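# Lift clothes rail off wall hooks onto counter

## Task

Remove the clothes rail from both wall hooks and set it down lying flat on the counter. Its long axis must be no more than 30° off parallel to the wall, its centre must sit between the two hooks, and that centre must be 18 to 28 cm away from the wall. Release it and pull the gripper away. The rail must stay in that spot without the robot supporting it, and the gripper must not still be holding it when the result is checked.

## Robot and tools

Robot: one six-joint xArm6 arm with a two-finger parallel gripper. There is a single arm, so every motion argument describes just that one gripper. Joint ranges in rad, base to tip: waist -6.283 to 6.283, shoulder -2.059 to 2.094, elbow -3.927 to 0.192, forearm roll -6.283 to 6.283, wrist pitch -1.693 to 3.142, wrist roll -6.283 to 6.283. Load limits in N m: waist 44, shoulder 44, elbow 26.4, forearm roll 26.4, wrist pitch 17.6, wrist roll 17.6. The weight of anything held adds to these loads.

Frames: the scene frame has its origin on the table top straight under the arm base. +z is up, and +y is to the left when you face along +x. The base may be slightly tilted. The gripper frame has the fingers pointing along its +z and closing along its y. The reported end_effector_position is the pinch point, about 2 cm inside the fingertips. Closing the fingers pushes the tips about 10 mm further along +z.

execute_actions takes {"actions": [...]} with at most one item. An empty list only reports the state. {"rows": [[7 numbers], ...], "steps": n} runs 1 to 15 control steps of 1/30 s each, with a default of 15. Each row covers one step, and the final row repeats if there are fewer rows than steps. {"steps": n} with no rows is a wait of up to 300 steps. It is counted from the previous result, so your thinking time uses part of it. The optional "pictures" is a boolean.

A row has 7 numbers, each in [-1, 1]: dx, dy, dz, rx, ry, rz, opening. The first six are an offset, not a pose. They are expressed in the gripper's own axes and measured from the gripper pose in the most recent result that reported it. Before any such result exists, and for later calls within the same reply, they are measured from wherever the arm is when the action begins. Every row is taken from that same reference, never from the row before it. A value of 1.0 equals 0.6 m for dx, dy, dz or 180 degrees for rotation. rx, ry, rz together form one rotation vector. Opening is absolute: +1 is fully open (0.084 m) and -1 is closed. All zeros is not a pause: it pulls the gripper back to the reference pose.

move: target is one such 7-number row, with the same offset rules. speed is in m/s, from 0.002 to 0.5, default 0.25. Rotation is capped at twice that value in rad/s. The arm follows a straight path lasting 0.5 to 10 s and stops at 10 s even if the target is not reached. It turns the short way round. The opening is applied when the move starts. The path ignores obstacles, and contact is harder at higher speed or when the target lies deeper past the contact. The result ends with a move: line giving the outcome (done, off_target, moving, held, fault) and the distance to target. limits=paced means the commanded pose was clipped. limits=held means some steps were blocked, and the arm may then move much faster than requested.

wait: seconds from 0 to 10. It sends nothing new.

zoom_image: camera is cam_high, cam_low or cam_wrist. Each image is 504x504. region is [x0, y0, x1, y1] in pixels, measured from the top-left corner, and can be at most 504 by 504.

read_manual: section "licences". This only returns text.

finished_scene: scene is the number of the current scene. This ends the scene for good and reports whether the goal was met. Call it only after the rail is resting in place and the gripper has moved away.

Motion limits: on each step the commanded pose is clipped to within 70 mm and 16 degrees of the measured pose. If position and orientation conflict, position takes priority. After an action ends, the arm only continues to the last clipped pose, so large moves need several actions; compare each result with your target. The elbow will not go fully straight. Joint targets change at no more than 3.14 rad/s.

Result lines: the state line gives position in m, end_effector_quat_wxyz, and velocities in m/s and rad/s, all in the scene frame. The reported position becomes less accurate at long reach. grip_measured is the actual finger opening on the same -1 to +1 scale. Hand target is where the controller is currently heading. "pose unreachable" and HELD mark steps where the clearance check changed or blocked your command. The Joint positions line and the torque readings follow the URDF order. Torques carry offsets and noise.

Gripping: to hold the rail, keep commanding an opening well below grip_measured. The lower the command, the harder the grip, up to about 24 N per pad. Closing fast can squeeze too hard. If you send back exactly grip_measured, only light pressure remains, and wide parts may slip.

Hazards: if contact torque reaches a joint limit, a TORQUE FAULT stops the arm, backs the joint off a little, and freezes it for 10 s. A motor that gets hot under load shows MOTOR HOT at 65 °C. At 80 °C it brakes with an OVER-TEMPERATURE FAULT. Occasional brief tugs on the held rail or pushes on loose items can happen. Do not drop, slam or shove the rail, and do not strike the wall or hooks hard. Nothing may be knocked or placed off the table. Lift the rail clear of the hooks first, then lower it gently onto the counter and open the fingers. Moving smoothly and quickly with low effort is preferred.

Each tool is called after ">>>" in YAML: its name, and indented under it one key for each argument.

## Session

>>> execute_actions:
  actions: []

Scene clock: 0.00 s of 4700.00 s.
end_effector_position=(+0.2208, +0.3022, +0.3213) grip_measured=+1.00 end_effector_quat_wxyz=(+0.427, -0.026, +0.813, -0.395) end_effector_velocity=(-0.000, -0.000, -0.000) end_effector_angular_velocity=(-0.001, +0.001, -0.000)
Joint positions: [ 1.561  0.043 -1.074 -0.905  1.919 -1.547  0.084]
Joint velocities: [ 0.     0.     0.     0.     0.    -0.001  0.   ]
Joint torques (N m, as the arm reports them, + toward a larger angle): no reading
Hand target: +0.221, +0.302, +0.321; +0.427, -0.026, +0.813, -0.395

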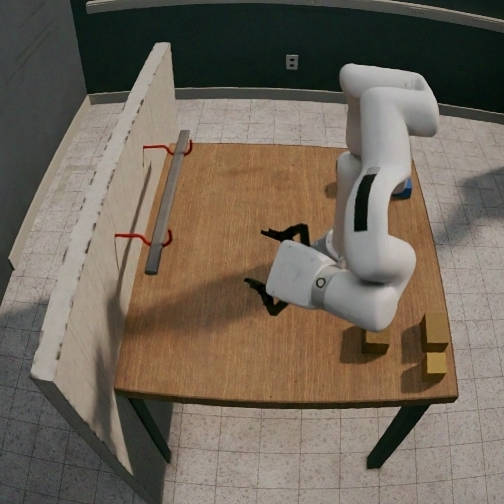

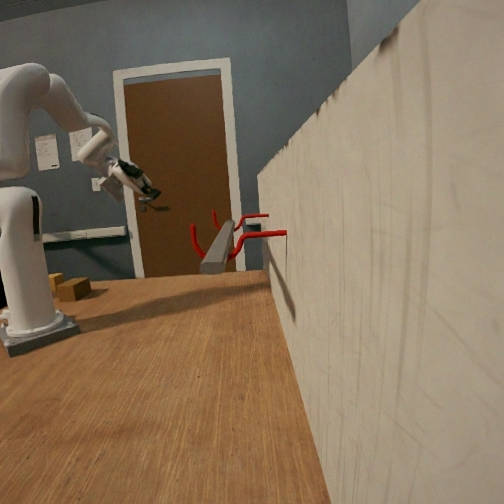

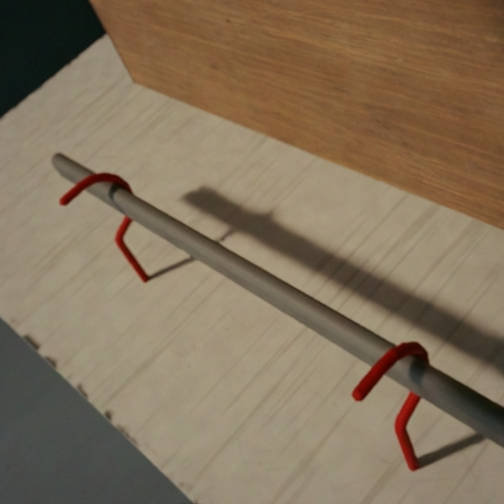

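>>> move:
  target: [-0.021,-0.245,0.5,0.017,0.437,0.446,0.6]
  speed: 0.3

Scene clock: 8.97 s of 4700.00 s.
end_effector_position=(+0.4000, +0.0178, +0.3309) grip_measured=+0.59 end_effector_quat_wxyz=(+0.001, +0.708, +0.706, -0.002) end_effector_velocity=(+0.001, -0.001, +0.000) end_effector_angular_velocity=(+0.007, -0.000, -0.007)
Joint positions: [ 0.046 -0.309 -1.071  0.013  1.365 -1.546  0.069]
Joint velocities: [-0.007  0.002 -0.003  0.007  0.    -0.002  0.   ]
Joint torques (N m, as the arm reports them, + toward a larger angle): [  0.46 -11.96 -18.85  -0.08  -1.81   0.2 ]
Hand target: +0.400, +0.018, +0.331; +0.001, +0.709, +0.705, -0.002
Off the commanded pose: 0.002 m, 0 deg.
After step 90, 2.23 s passed at rest.
move: done

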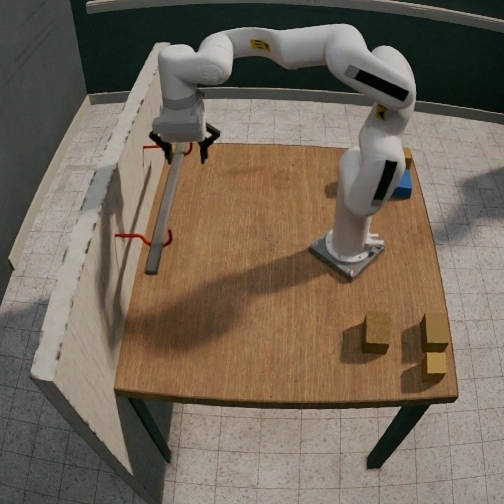

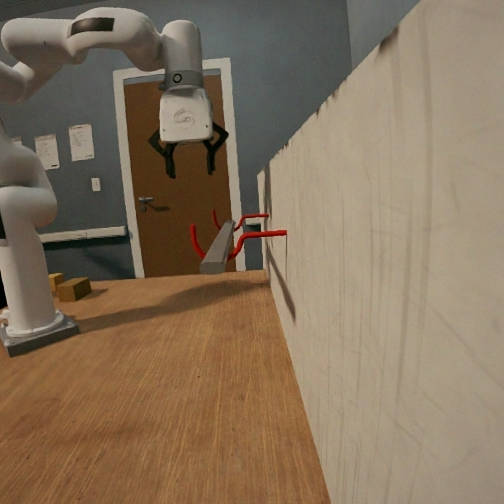

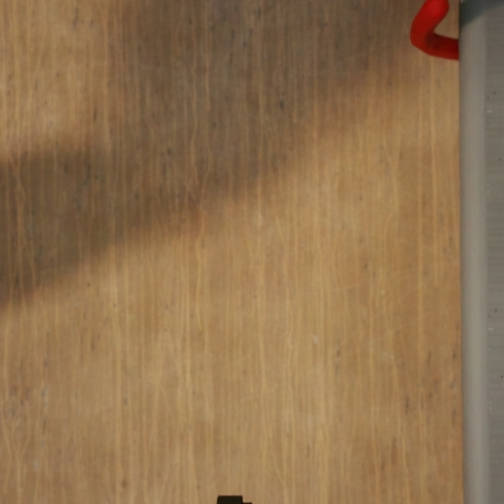

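>>> move:
  target: [-0.01,0.112,0.13,0,0,0,0.6]

Scene clock: 11.03 s of 4700.00 s.
end_effector_position=(+0.4670, +0.0116, +0.2532) grip_measured=+0.59 end_effector_quat_wxyz=(+0.002, +0.708, +0.706, -0.001) end_effector_velocity=(-0.000, -0.000, -0.005) end_effector_angular_velocity=(+0.001, +0.009, -0.002)
Joint positions: [ 0.032 -0.053 -1.108  0.015  1.145 -1.563  0.069]
Joint velocities: [-0.     0.009  0.002  0.001 -0.002  0.001 -0.   ]
Joint torques (N m, as the arm reports them, + toward a larger angle): [  0.23 -16.6  -18.7    0.07  -1.77   0.26]
Hand target: +0.467, +0.012, +0.253; +0.001, +0.708, +0.706, -0.002
Off the commanded pose: 0.001 m, 0 deg.
move: done

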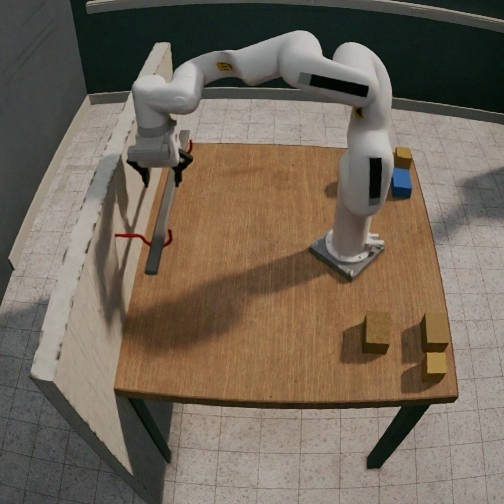

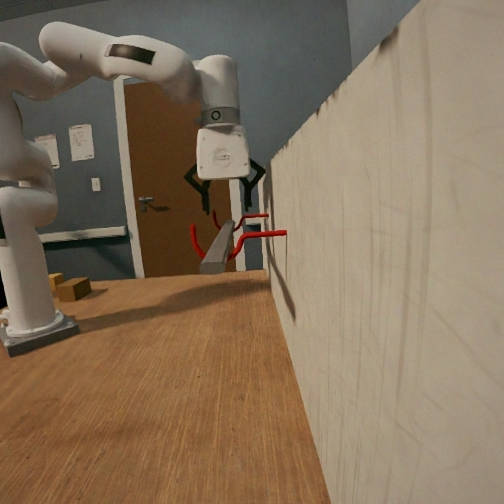

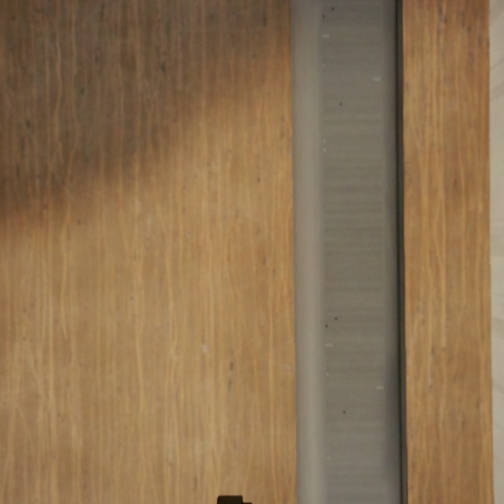

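>>> move:
  target: [0,-0.007,0.08,0,0,0,0.6]
  speed: 0.15

>>> zoom_image:
  camera: "cam_low"
  region: [170,180,290,290]

>>> zoom_image:
  camera: "cam_high"
  region: [100,130,240,290]

Scene clock: 14.57 s of 4700.00 s.
end_effector_position=(+0.4630, +0.0116, +0.2058) grip_measured=+0.59 end_effector_quat_wxyz=(+0.002, +0.708, +0.706, -0.001) end_effector_velocity=(-0.001, +0.000, -0.003) end_effector_angular_velocity=(+0.001, +0.002, -0.001)
Joint positions: [ 0.035 -0.023 -1.001  0.016  1.008 -1.564  0.069]
Joint velocities: [ 0.     0.002  0.006  0.001 -0.006  0.001 -0.   ]
Joint torques (N m, as the arm reports them, + toward a larger angle): [  0.09 -16.07 -17.93   0.08  -1.64   0.2 ]
Hand target: +0.463, +0.012, +0.205; +0.001, +0.708, +0.706, -0.001
Off the commanded pose: 0.001 m, 0 deg.
move: done

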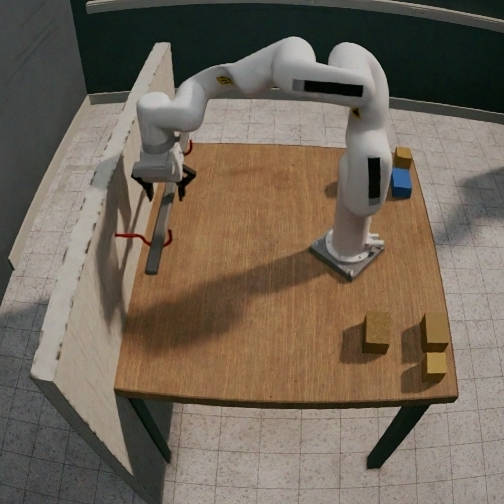

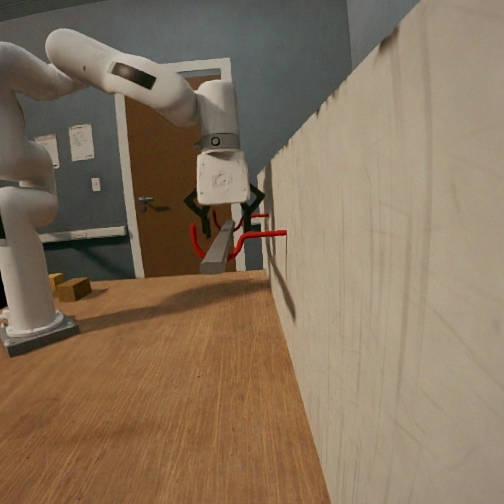

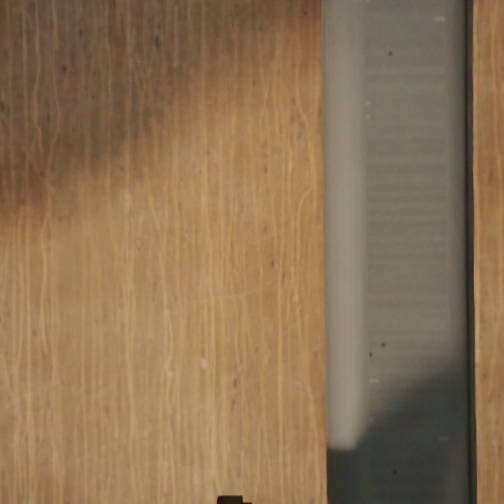

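Region (170, 180, 290, 290) of cam_low's 504x504 image, scaled by 4.200, with more detail than that image has; it fills the top 462 rows of this view, and the rest is white.

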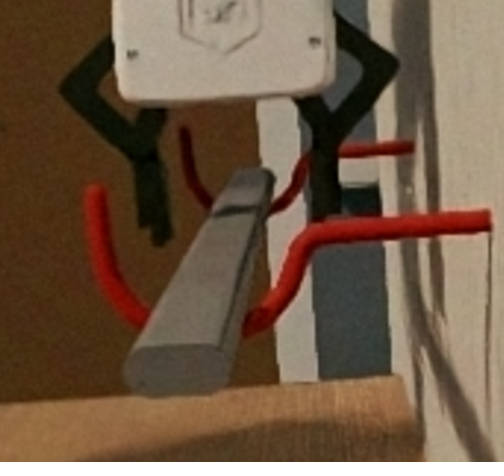

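Region (100, 130, 240, 290) of cam_high's 504x504 image, scaled by 3.150, with more detail than that image has; it fills the left 441 columns of this view, and the rest is white.

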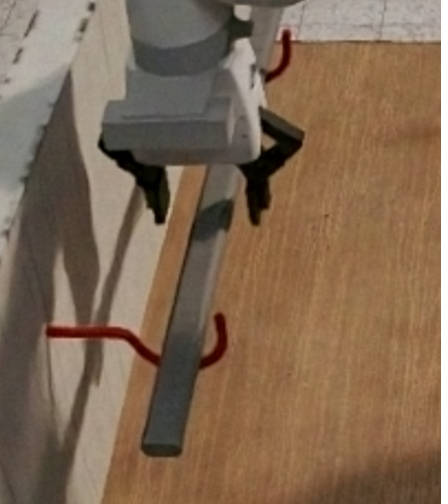

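>>> execute_actions:
  actions:
    - {"rows":[[0,-0.003,0.003,0,0,0,0.4],[0,-0.003,0.003,0,0,0,0.25],[0,-0.003,0.003,0,0,0,0.1],[0,-0.003,0.003,0,0,0,0],[0,-0.003,0.003,0,0,0,-0.1],[0,-0.003,0.003,0,0,0,-0.2],[0,-0.003,0.003,0,0,0,-0.25]]}
  pictures: false

>>> move:
  target: [0,0,0,0,0,0,-1]

>>> move:
  target: [0,0,-0.135,0,0,0,-1]
  speed: 0.1

Scene clock: 16.77 s of 4700.00 s.
end_effector_position=(+0.4609, +0.0116, +0.2038) grip_measured=-0.26 end_effector_quat_wxyz=(+0.002, +0.708, +0.706, -0.001) end_effector_velocity=(+0.000, +0.000, +0.000) end_effector_angular_velocity=(+0.000, -0.001, -0.002)
Joint positions: [ 0.035 -0.027 -0.991  0.016  1.002 -1.564  0.033]
Joint velocities: [ 0.     0.    -0.001  0.    -0.     0.002  0.   ]
Joint torques (N m, as the arm reports them, + toward a larger angle): [  0.27 -16.13 -19.09   0.06  -2.28   0.28]
Hand target: +0.461, +0.012, +0.204; +0.002, +0.708, +0.706, -0.001
Off the commanded pose: 0.000 m, 0 deg.
Steps of this call (steps 1 to 51: nothing new was sent; steps 52 to 66: all 15 steps of this action). Readings (end_effector_position):
52: (+0.4627, +0.0116, +0.2052)
53: (+0.4625, +0.0116, +0.2050)
55: (+0.4616, +0.0116, +0.2043)
59: (+0.4609, +0.0116, +0.2039)
66: the state above

Scene clock: 17.50 s of 4700.00 s.
end_effector_position=(+0.4610, +0.0116, +0.2039) grip_measured=-0.34 end_effector_quat_wxyz=(+0.002, +0.708, +0.706, -0.001) end_effector_velocity=(-0.000, -0.000, +0.000) end_effector_angular_velocity=(-0.000, +0.000, -0.001)
Joint positions: [ 0.035 -0.027 -0.991  0.016  1.002 -1.564  0.029]
Joint velocities: [-0.    -0.001  0.    -0.     0.001  0.001  0.   ]
Joint torques (N m, as the arm reports them, + toward a larger angle): [  0.33 -16.39 -19.25  -0.05  -2.26   0.18]
Hand target: +0.461, +0.012, +0.204; +0.002, +0.708, +0.706, -0.001
Off the commanded pose: 0.000 m, 0 deg.
move: done

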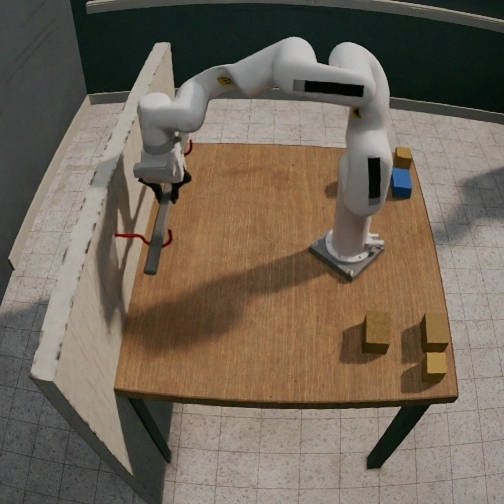

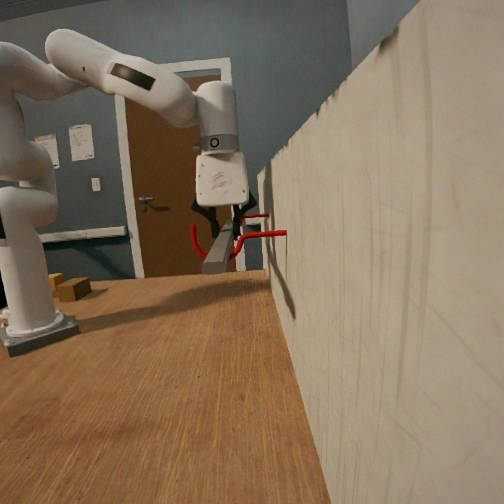

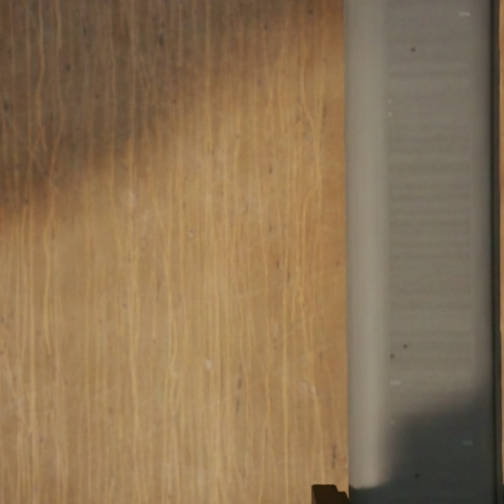

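Scene clock: 18.67 s of 4700.00 s.
end_effector_position=(+0.4609, +0.0116, +0.2842) grip_measured=-0.34 end_effector_quat_wxyz=(+0.001, +0.708, +0.706, -0.002) end_effector_velocity=(+0.000, -0.000, +0.002) end_effector_angular_velocity=(-0.002, +0.002, +0.001)
Joint positions: [ 0.031 -0.09  -1.156  0.014  1.231 -1.563  0.029]
Joint velocities: [-0.     0.001 -0.007 -0.002  0.008  0.     0.   ]
Joint torques (N m, as the arm reports them, + toward a larger angle): [  0.19 -16.78 -20.25  -0.16  -1.76   0.21]
Hand target: +0.461, +0.012, +0.285; +0.002, +0.708, +0.706, -0.001
Off the commanded pose: 0.001 m, 0 deg.
move: done

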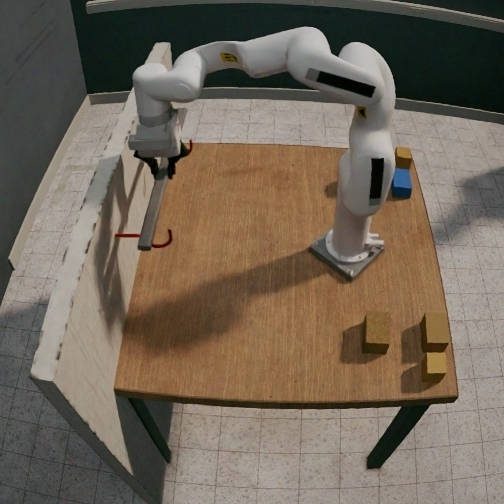

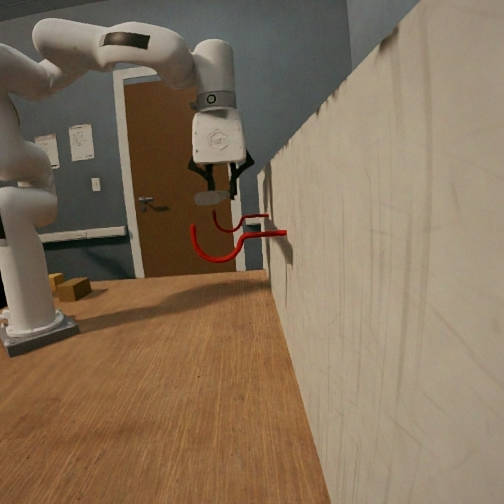

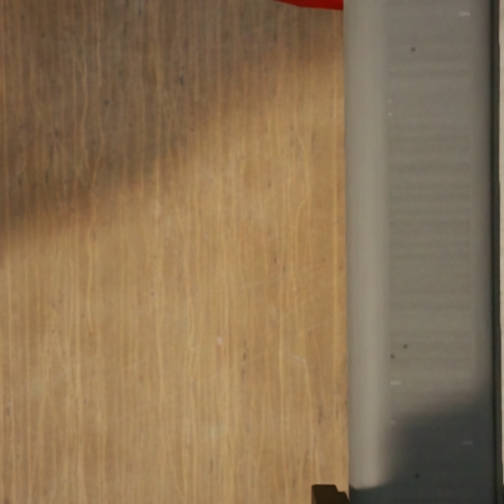

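>>> move:
  target: [0,-0.213,0,0,0,0,-1]
  speed: 0.2

>>> move:
  target: [0,0,0.40,0,0,0,-1]
  speed: 0.2

>>> zoom_image:
  camera: "cam_low"
  region: [90,250,250,400]

Scene clock: 21.40 s of 4700.00 s.
end_effector_position=(+0.3332, +0.0119, +0.2847) grip_measured=-0.34 end_effector_quat_wxyz=(+0.001, +0.708, +0.706, -0.002) end_effector_velocity=(-0.001, -0.000, +0.001) end_effector_angular_velocity=(-0.001, -0.003, +0.001)
Joint positions: [ 0.035 -0.543 -0.748  0.014  1.276 -1.558  0.029]
Joint velocities: [-0.001 -0.008  0.004 -0.001  0.002 -0.001 -0.   ]
Joint torques (N m, as the arm reports them, + toward a larger angle): [  0.57  -9.66 -20.13  -0.07  -2.07   0.18]
Hand target: +0.333, +0.012, +0.285; +0.001, +0.708, +0.706, -0.002
Off the commanded pose: 0.001 m, 0 deg.
move: done

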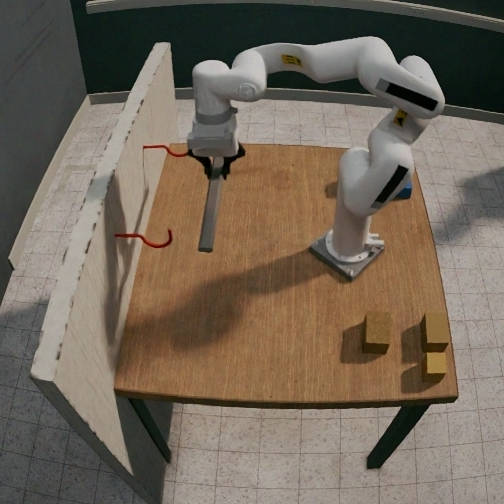

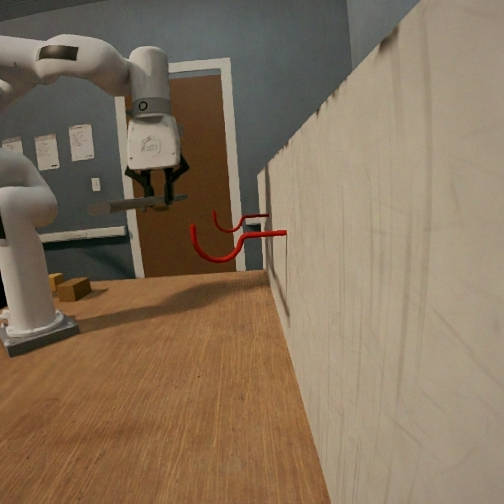

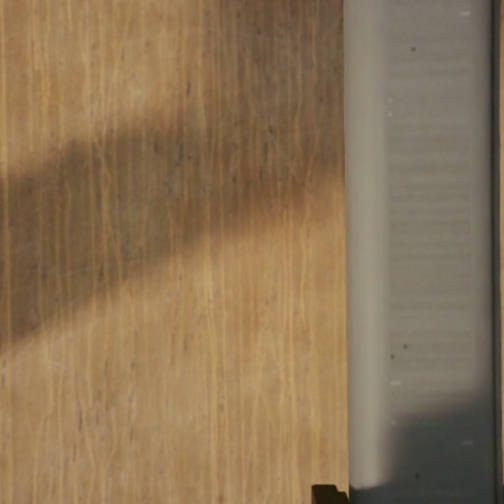

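Scene clock: 23.13 s of 4700.00 s.
end_effector_position=(+0.3328, +0.0119, +0.0448) grip_measured=-0.34 end_effector_quat_wxyz=(+0.001, +0.708, +0.706, -0.001) end_effector_velocity=(-0.002, -0.000, -0.004) end_effector_angular_velocity=(-0.000, +0.007, -0.000)
Joint positions: [ 0.053 -0.062 -0.381  0.034  0.427 -1.569  0.029]
Joint velocities: [ 0.     0.012  0.001  0.    -0.006  0.     0.   ]
Joint torques (N m, as the arm reports them, + toward a larger angle): [  0.4  -13.13 -13.71   0.06  -2.02   0.19]
Hand target: +0.333, +0.012, +0.044; +0.001, +0.708, +0.706, -0.001
Off the commanded pose: 0.001 m, 0 deg.
move: done

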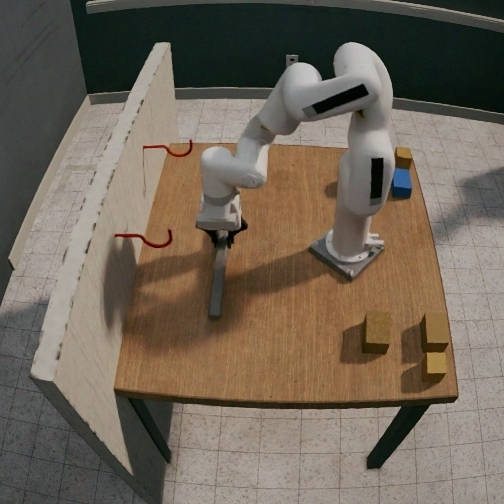

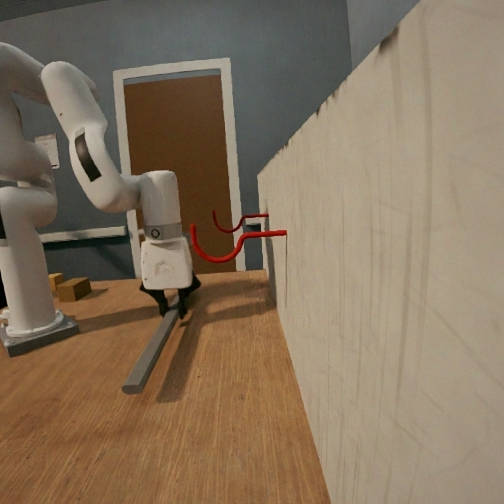

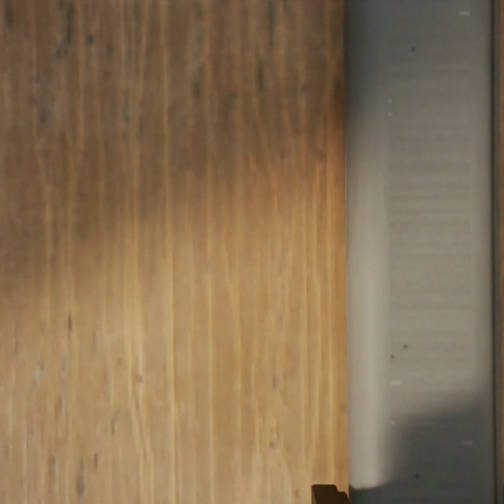

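Region (90, 250, 250, 400) of cam_low's 504x504 image, scaled by 3.150, with more detail than that image has; it fills the top 472 rows of this view, and the rest is white.

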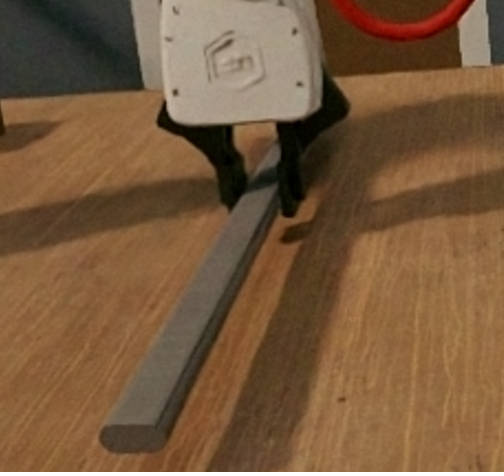

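>>> move:
  target: [0,0,0.034,0,0,0,-1]
  speed: 0.03

>>> zoom_image:
  camera: "cam_low"
  region: [90,260,250,420]

Scene clock: 24.80 s of 4700.00 s.
end_effector_position=(+0.3329, +0.0119, +0.0246) grip_measured=-0.34 end_effector_quat_wxyz=(+0.001, +0.708, +0.706, -0.001) end_effector_velocity=(+0.001, -0.000, -0.001) end_effector_angular_velocity=(-0.000, -0.002, +0.000)
Joint positions: [ 0.056  0.019 -0.382  0.042  0.347 -1.574  0.029]
Joint velocities: [ 0.     0.004 -0.001  0.    -0.005 -0.001 -0.   ]
Joint torques (N m, as the arm reports them, + toward a larger angle): [  0.29 -13.42 -12.49   0.01  -1.88   0.29]
Hand target: +0.333, +0.012, +0.024; +0.001, +0.708, +0.706, -0.001
Off the commanded pose: 0.000 m, 0 deg.
move: done

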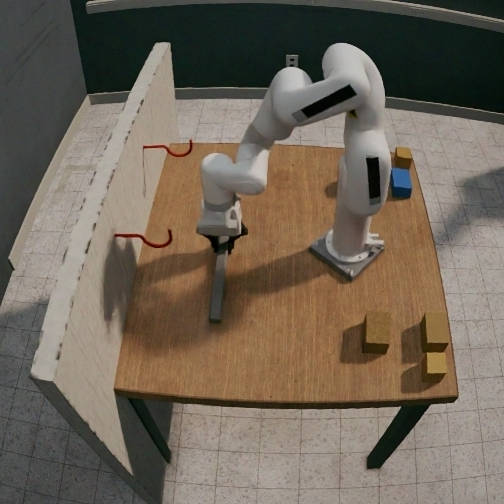

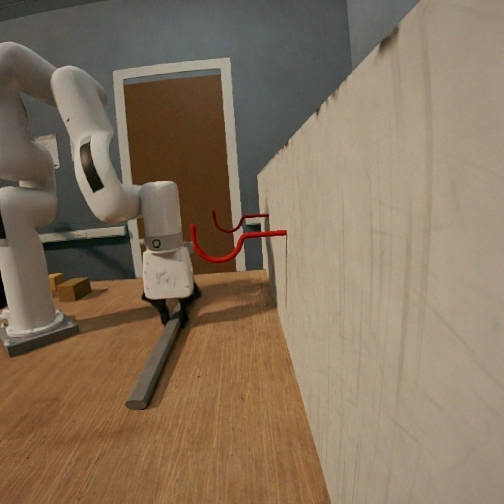

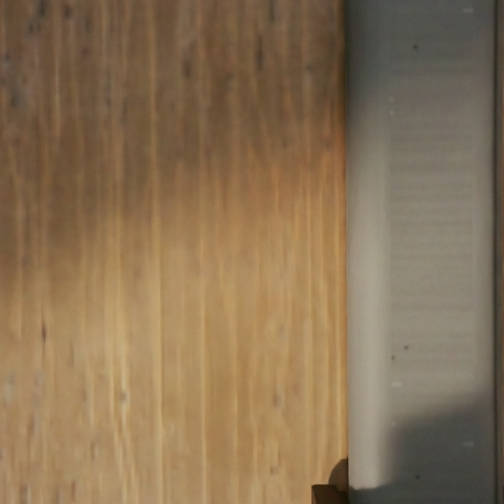

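Region (90, 260, 250, 420) of cam_low's 504x504 image, scaled by 3.150, with more detail than that image has.

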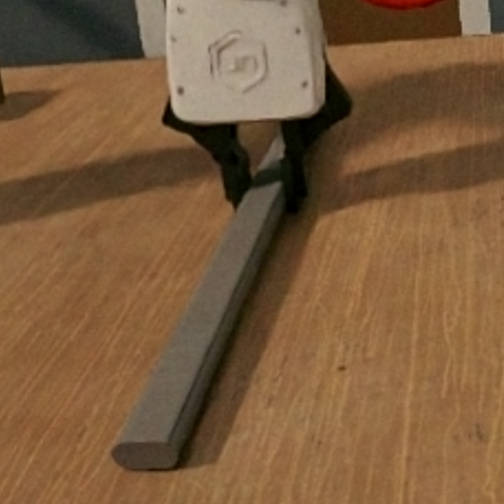

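The rail appears to be at the counter, so I'll release it and move clear.

>>> move:
  target: [0,0,0,0,0,0,0.4]

>>> move:
  target: [0,-0.05,-0.3,0,0,0,0.4]
  speed: 0.35

Scene clock: 27.07 s of 4700.00 s.
end_effector_position=(+0.3329, +0.0119, +0.0246) grip_measured=+0.39 end_effector_quat_wxyz=(+0.001, +0.708, +0.706, -0.001) end_effector_velocity=(-0.000, +0.000, -0.000) end_effector_angular_velocity=(+0.000, -0.000, +0.000)
Joint positions: [ 0.056  0.019 -0.382  0.042  0.347 -1.574  0.061]
Joint velocities: [ 0.    -0.     0.     0.001 -0.    -0.001 -0.   ]
Joint torques (N m, as the arm reports them, + toward a larger angle): [  0.49 -12.58 -11.81   0.06  -1.79   0.23]
Hand target: +0.333, +0.012, +0.025; +0.001, +0.708, +0.706, -0.001
Off the commanded pose: 0.000 m, 0 deg.
move: done

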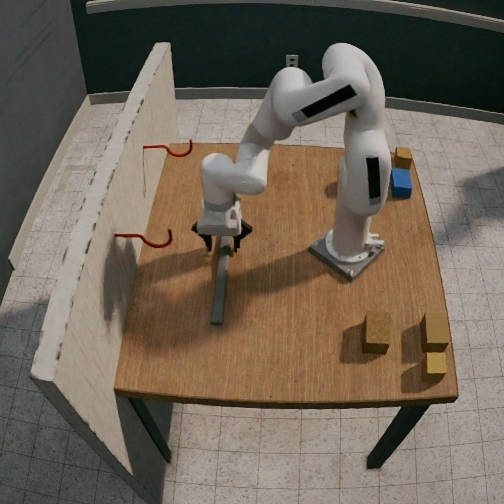

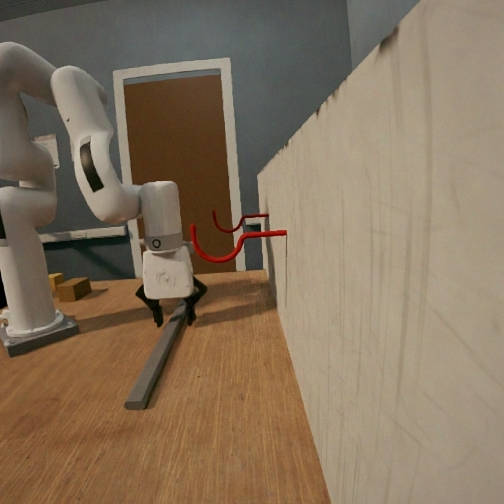

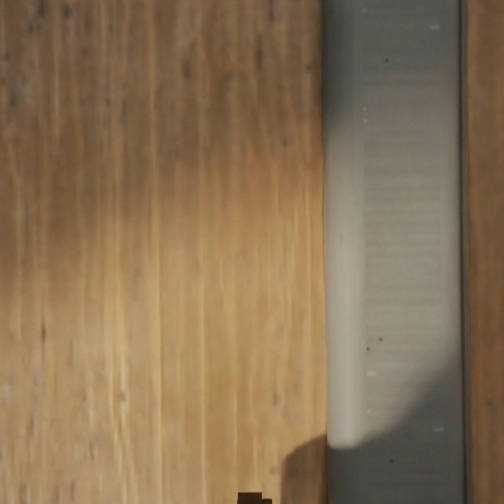

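Scene clock: 28.27 s of 4700.00 s.
end_effector_position=(+0.3030, +0.0119, +0.2046) grip_measured=+0.39 end_effector_quat_wxyz=(+0.001, +0.708, +0.706, -0.002) end_effector_velocity=(+0.001, +0.000, +0.004) end_effector_angular_velocity=(+0.001, -0.007, -0.001)
Joint positions: [ 0.042 -0.606 -0.472  0.015  1.062 -1.555  0.061]
Joint velocities: [-0.    -0.008 -0.004  0.001  0.005  0.001  0.   ]
Joint torques (N m, as the arm reports them, + toward a larger angle): [  0.58  -7.48 -18.27  -0.16  -1.87   0.18]
Hand target: +0.303, +0.012, +0.205; +0.002, +0.708, +0.706, -0.001
Off the commanded pose: 0.001 m, 0 deg.
move: done; limits=paced

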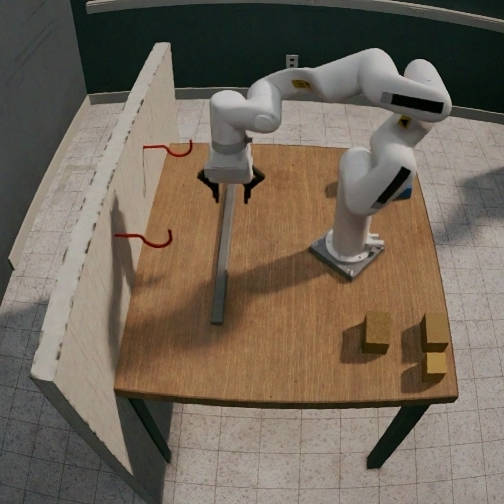

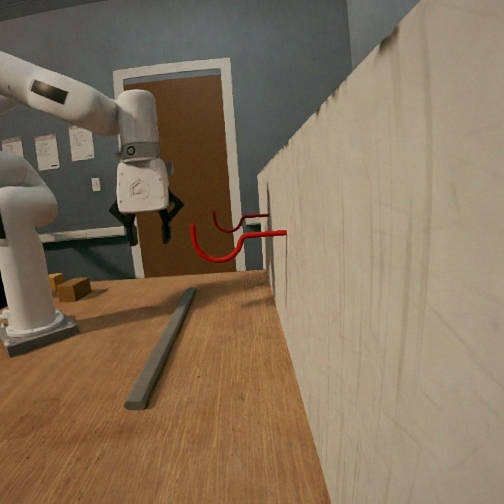

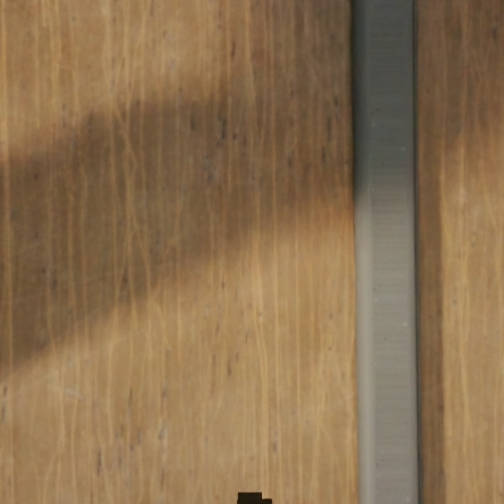

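>>> finished_scene:
  scene: 1

The scene is finished: the task was done.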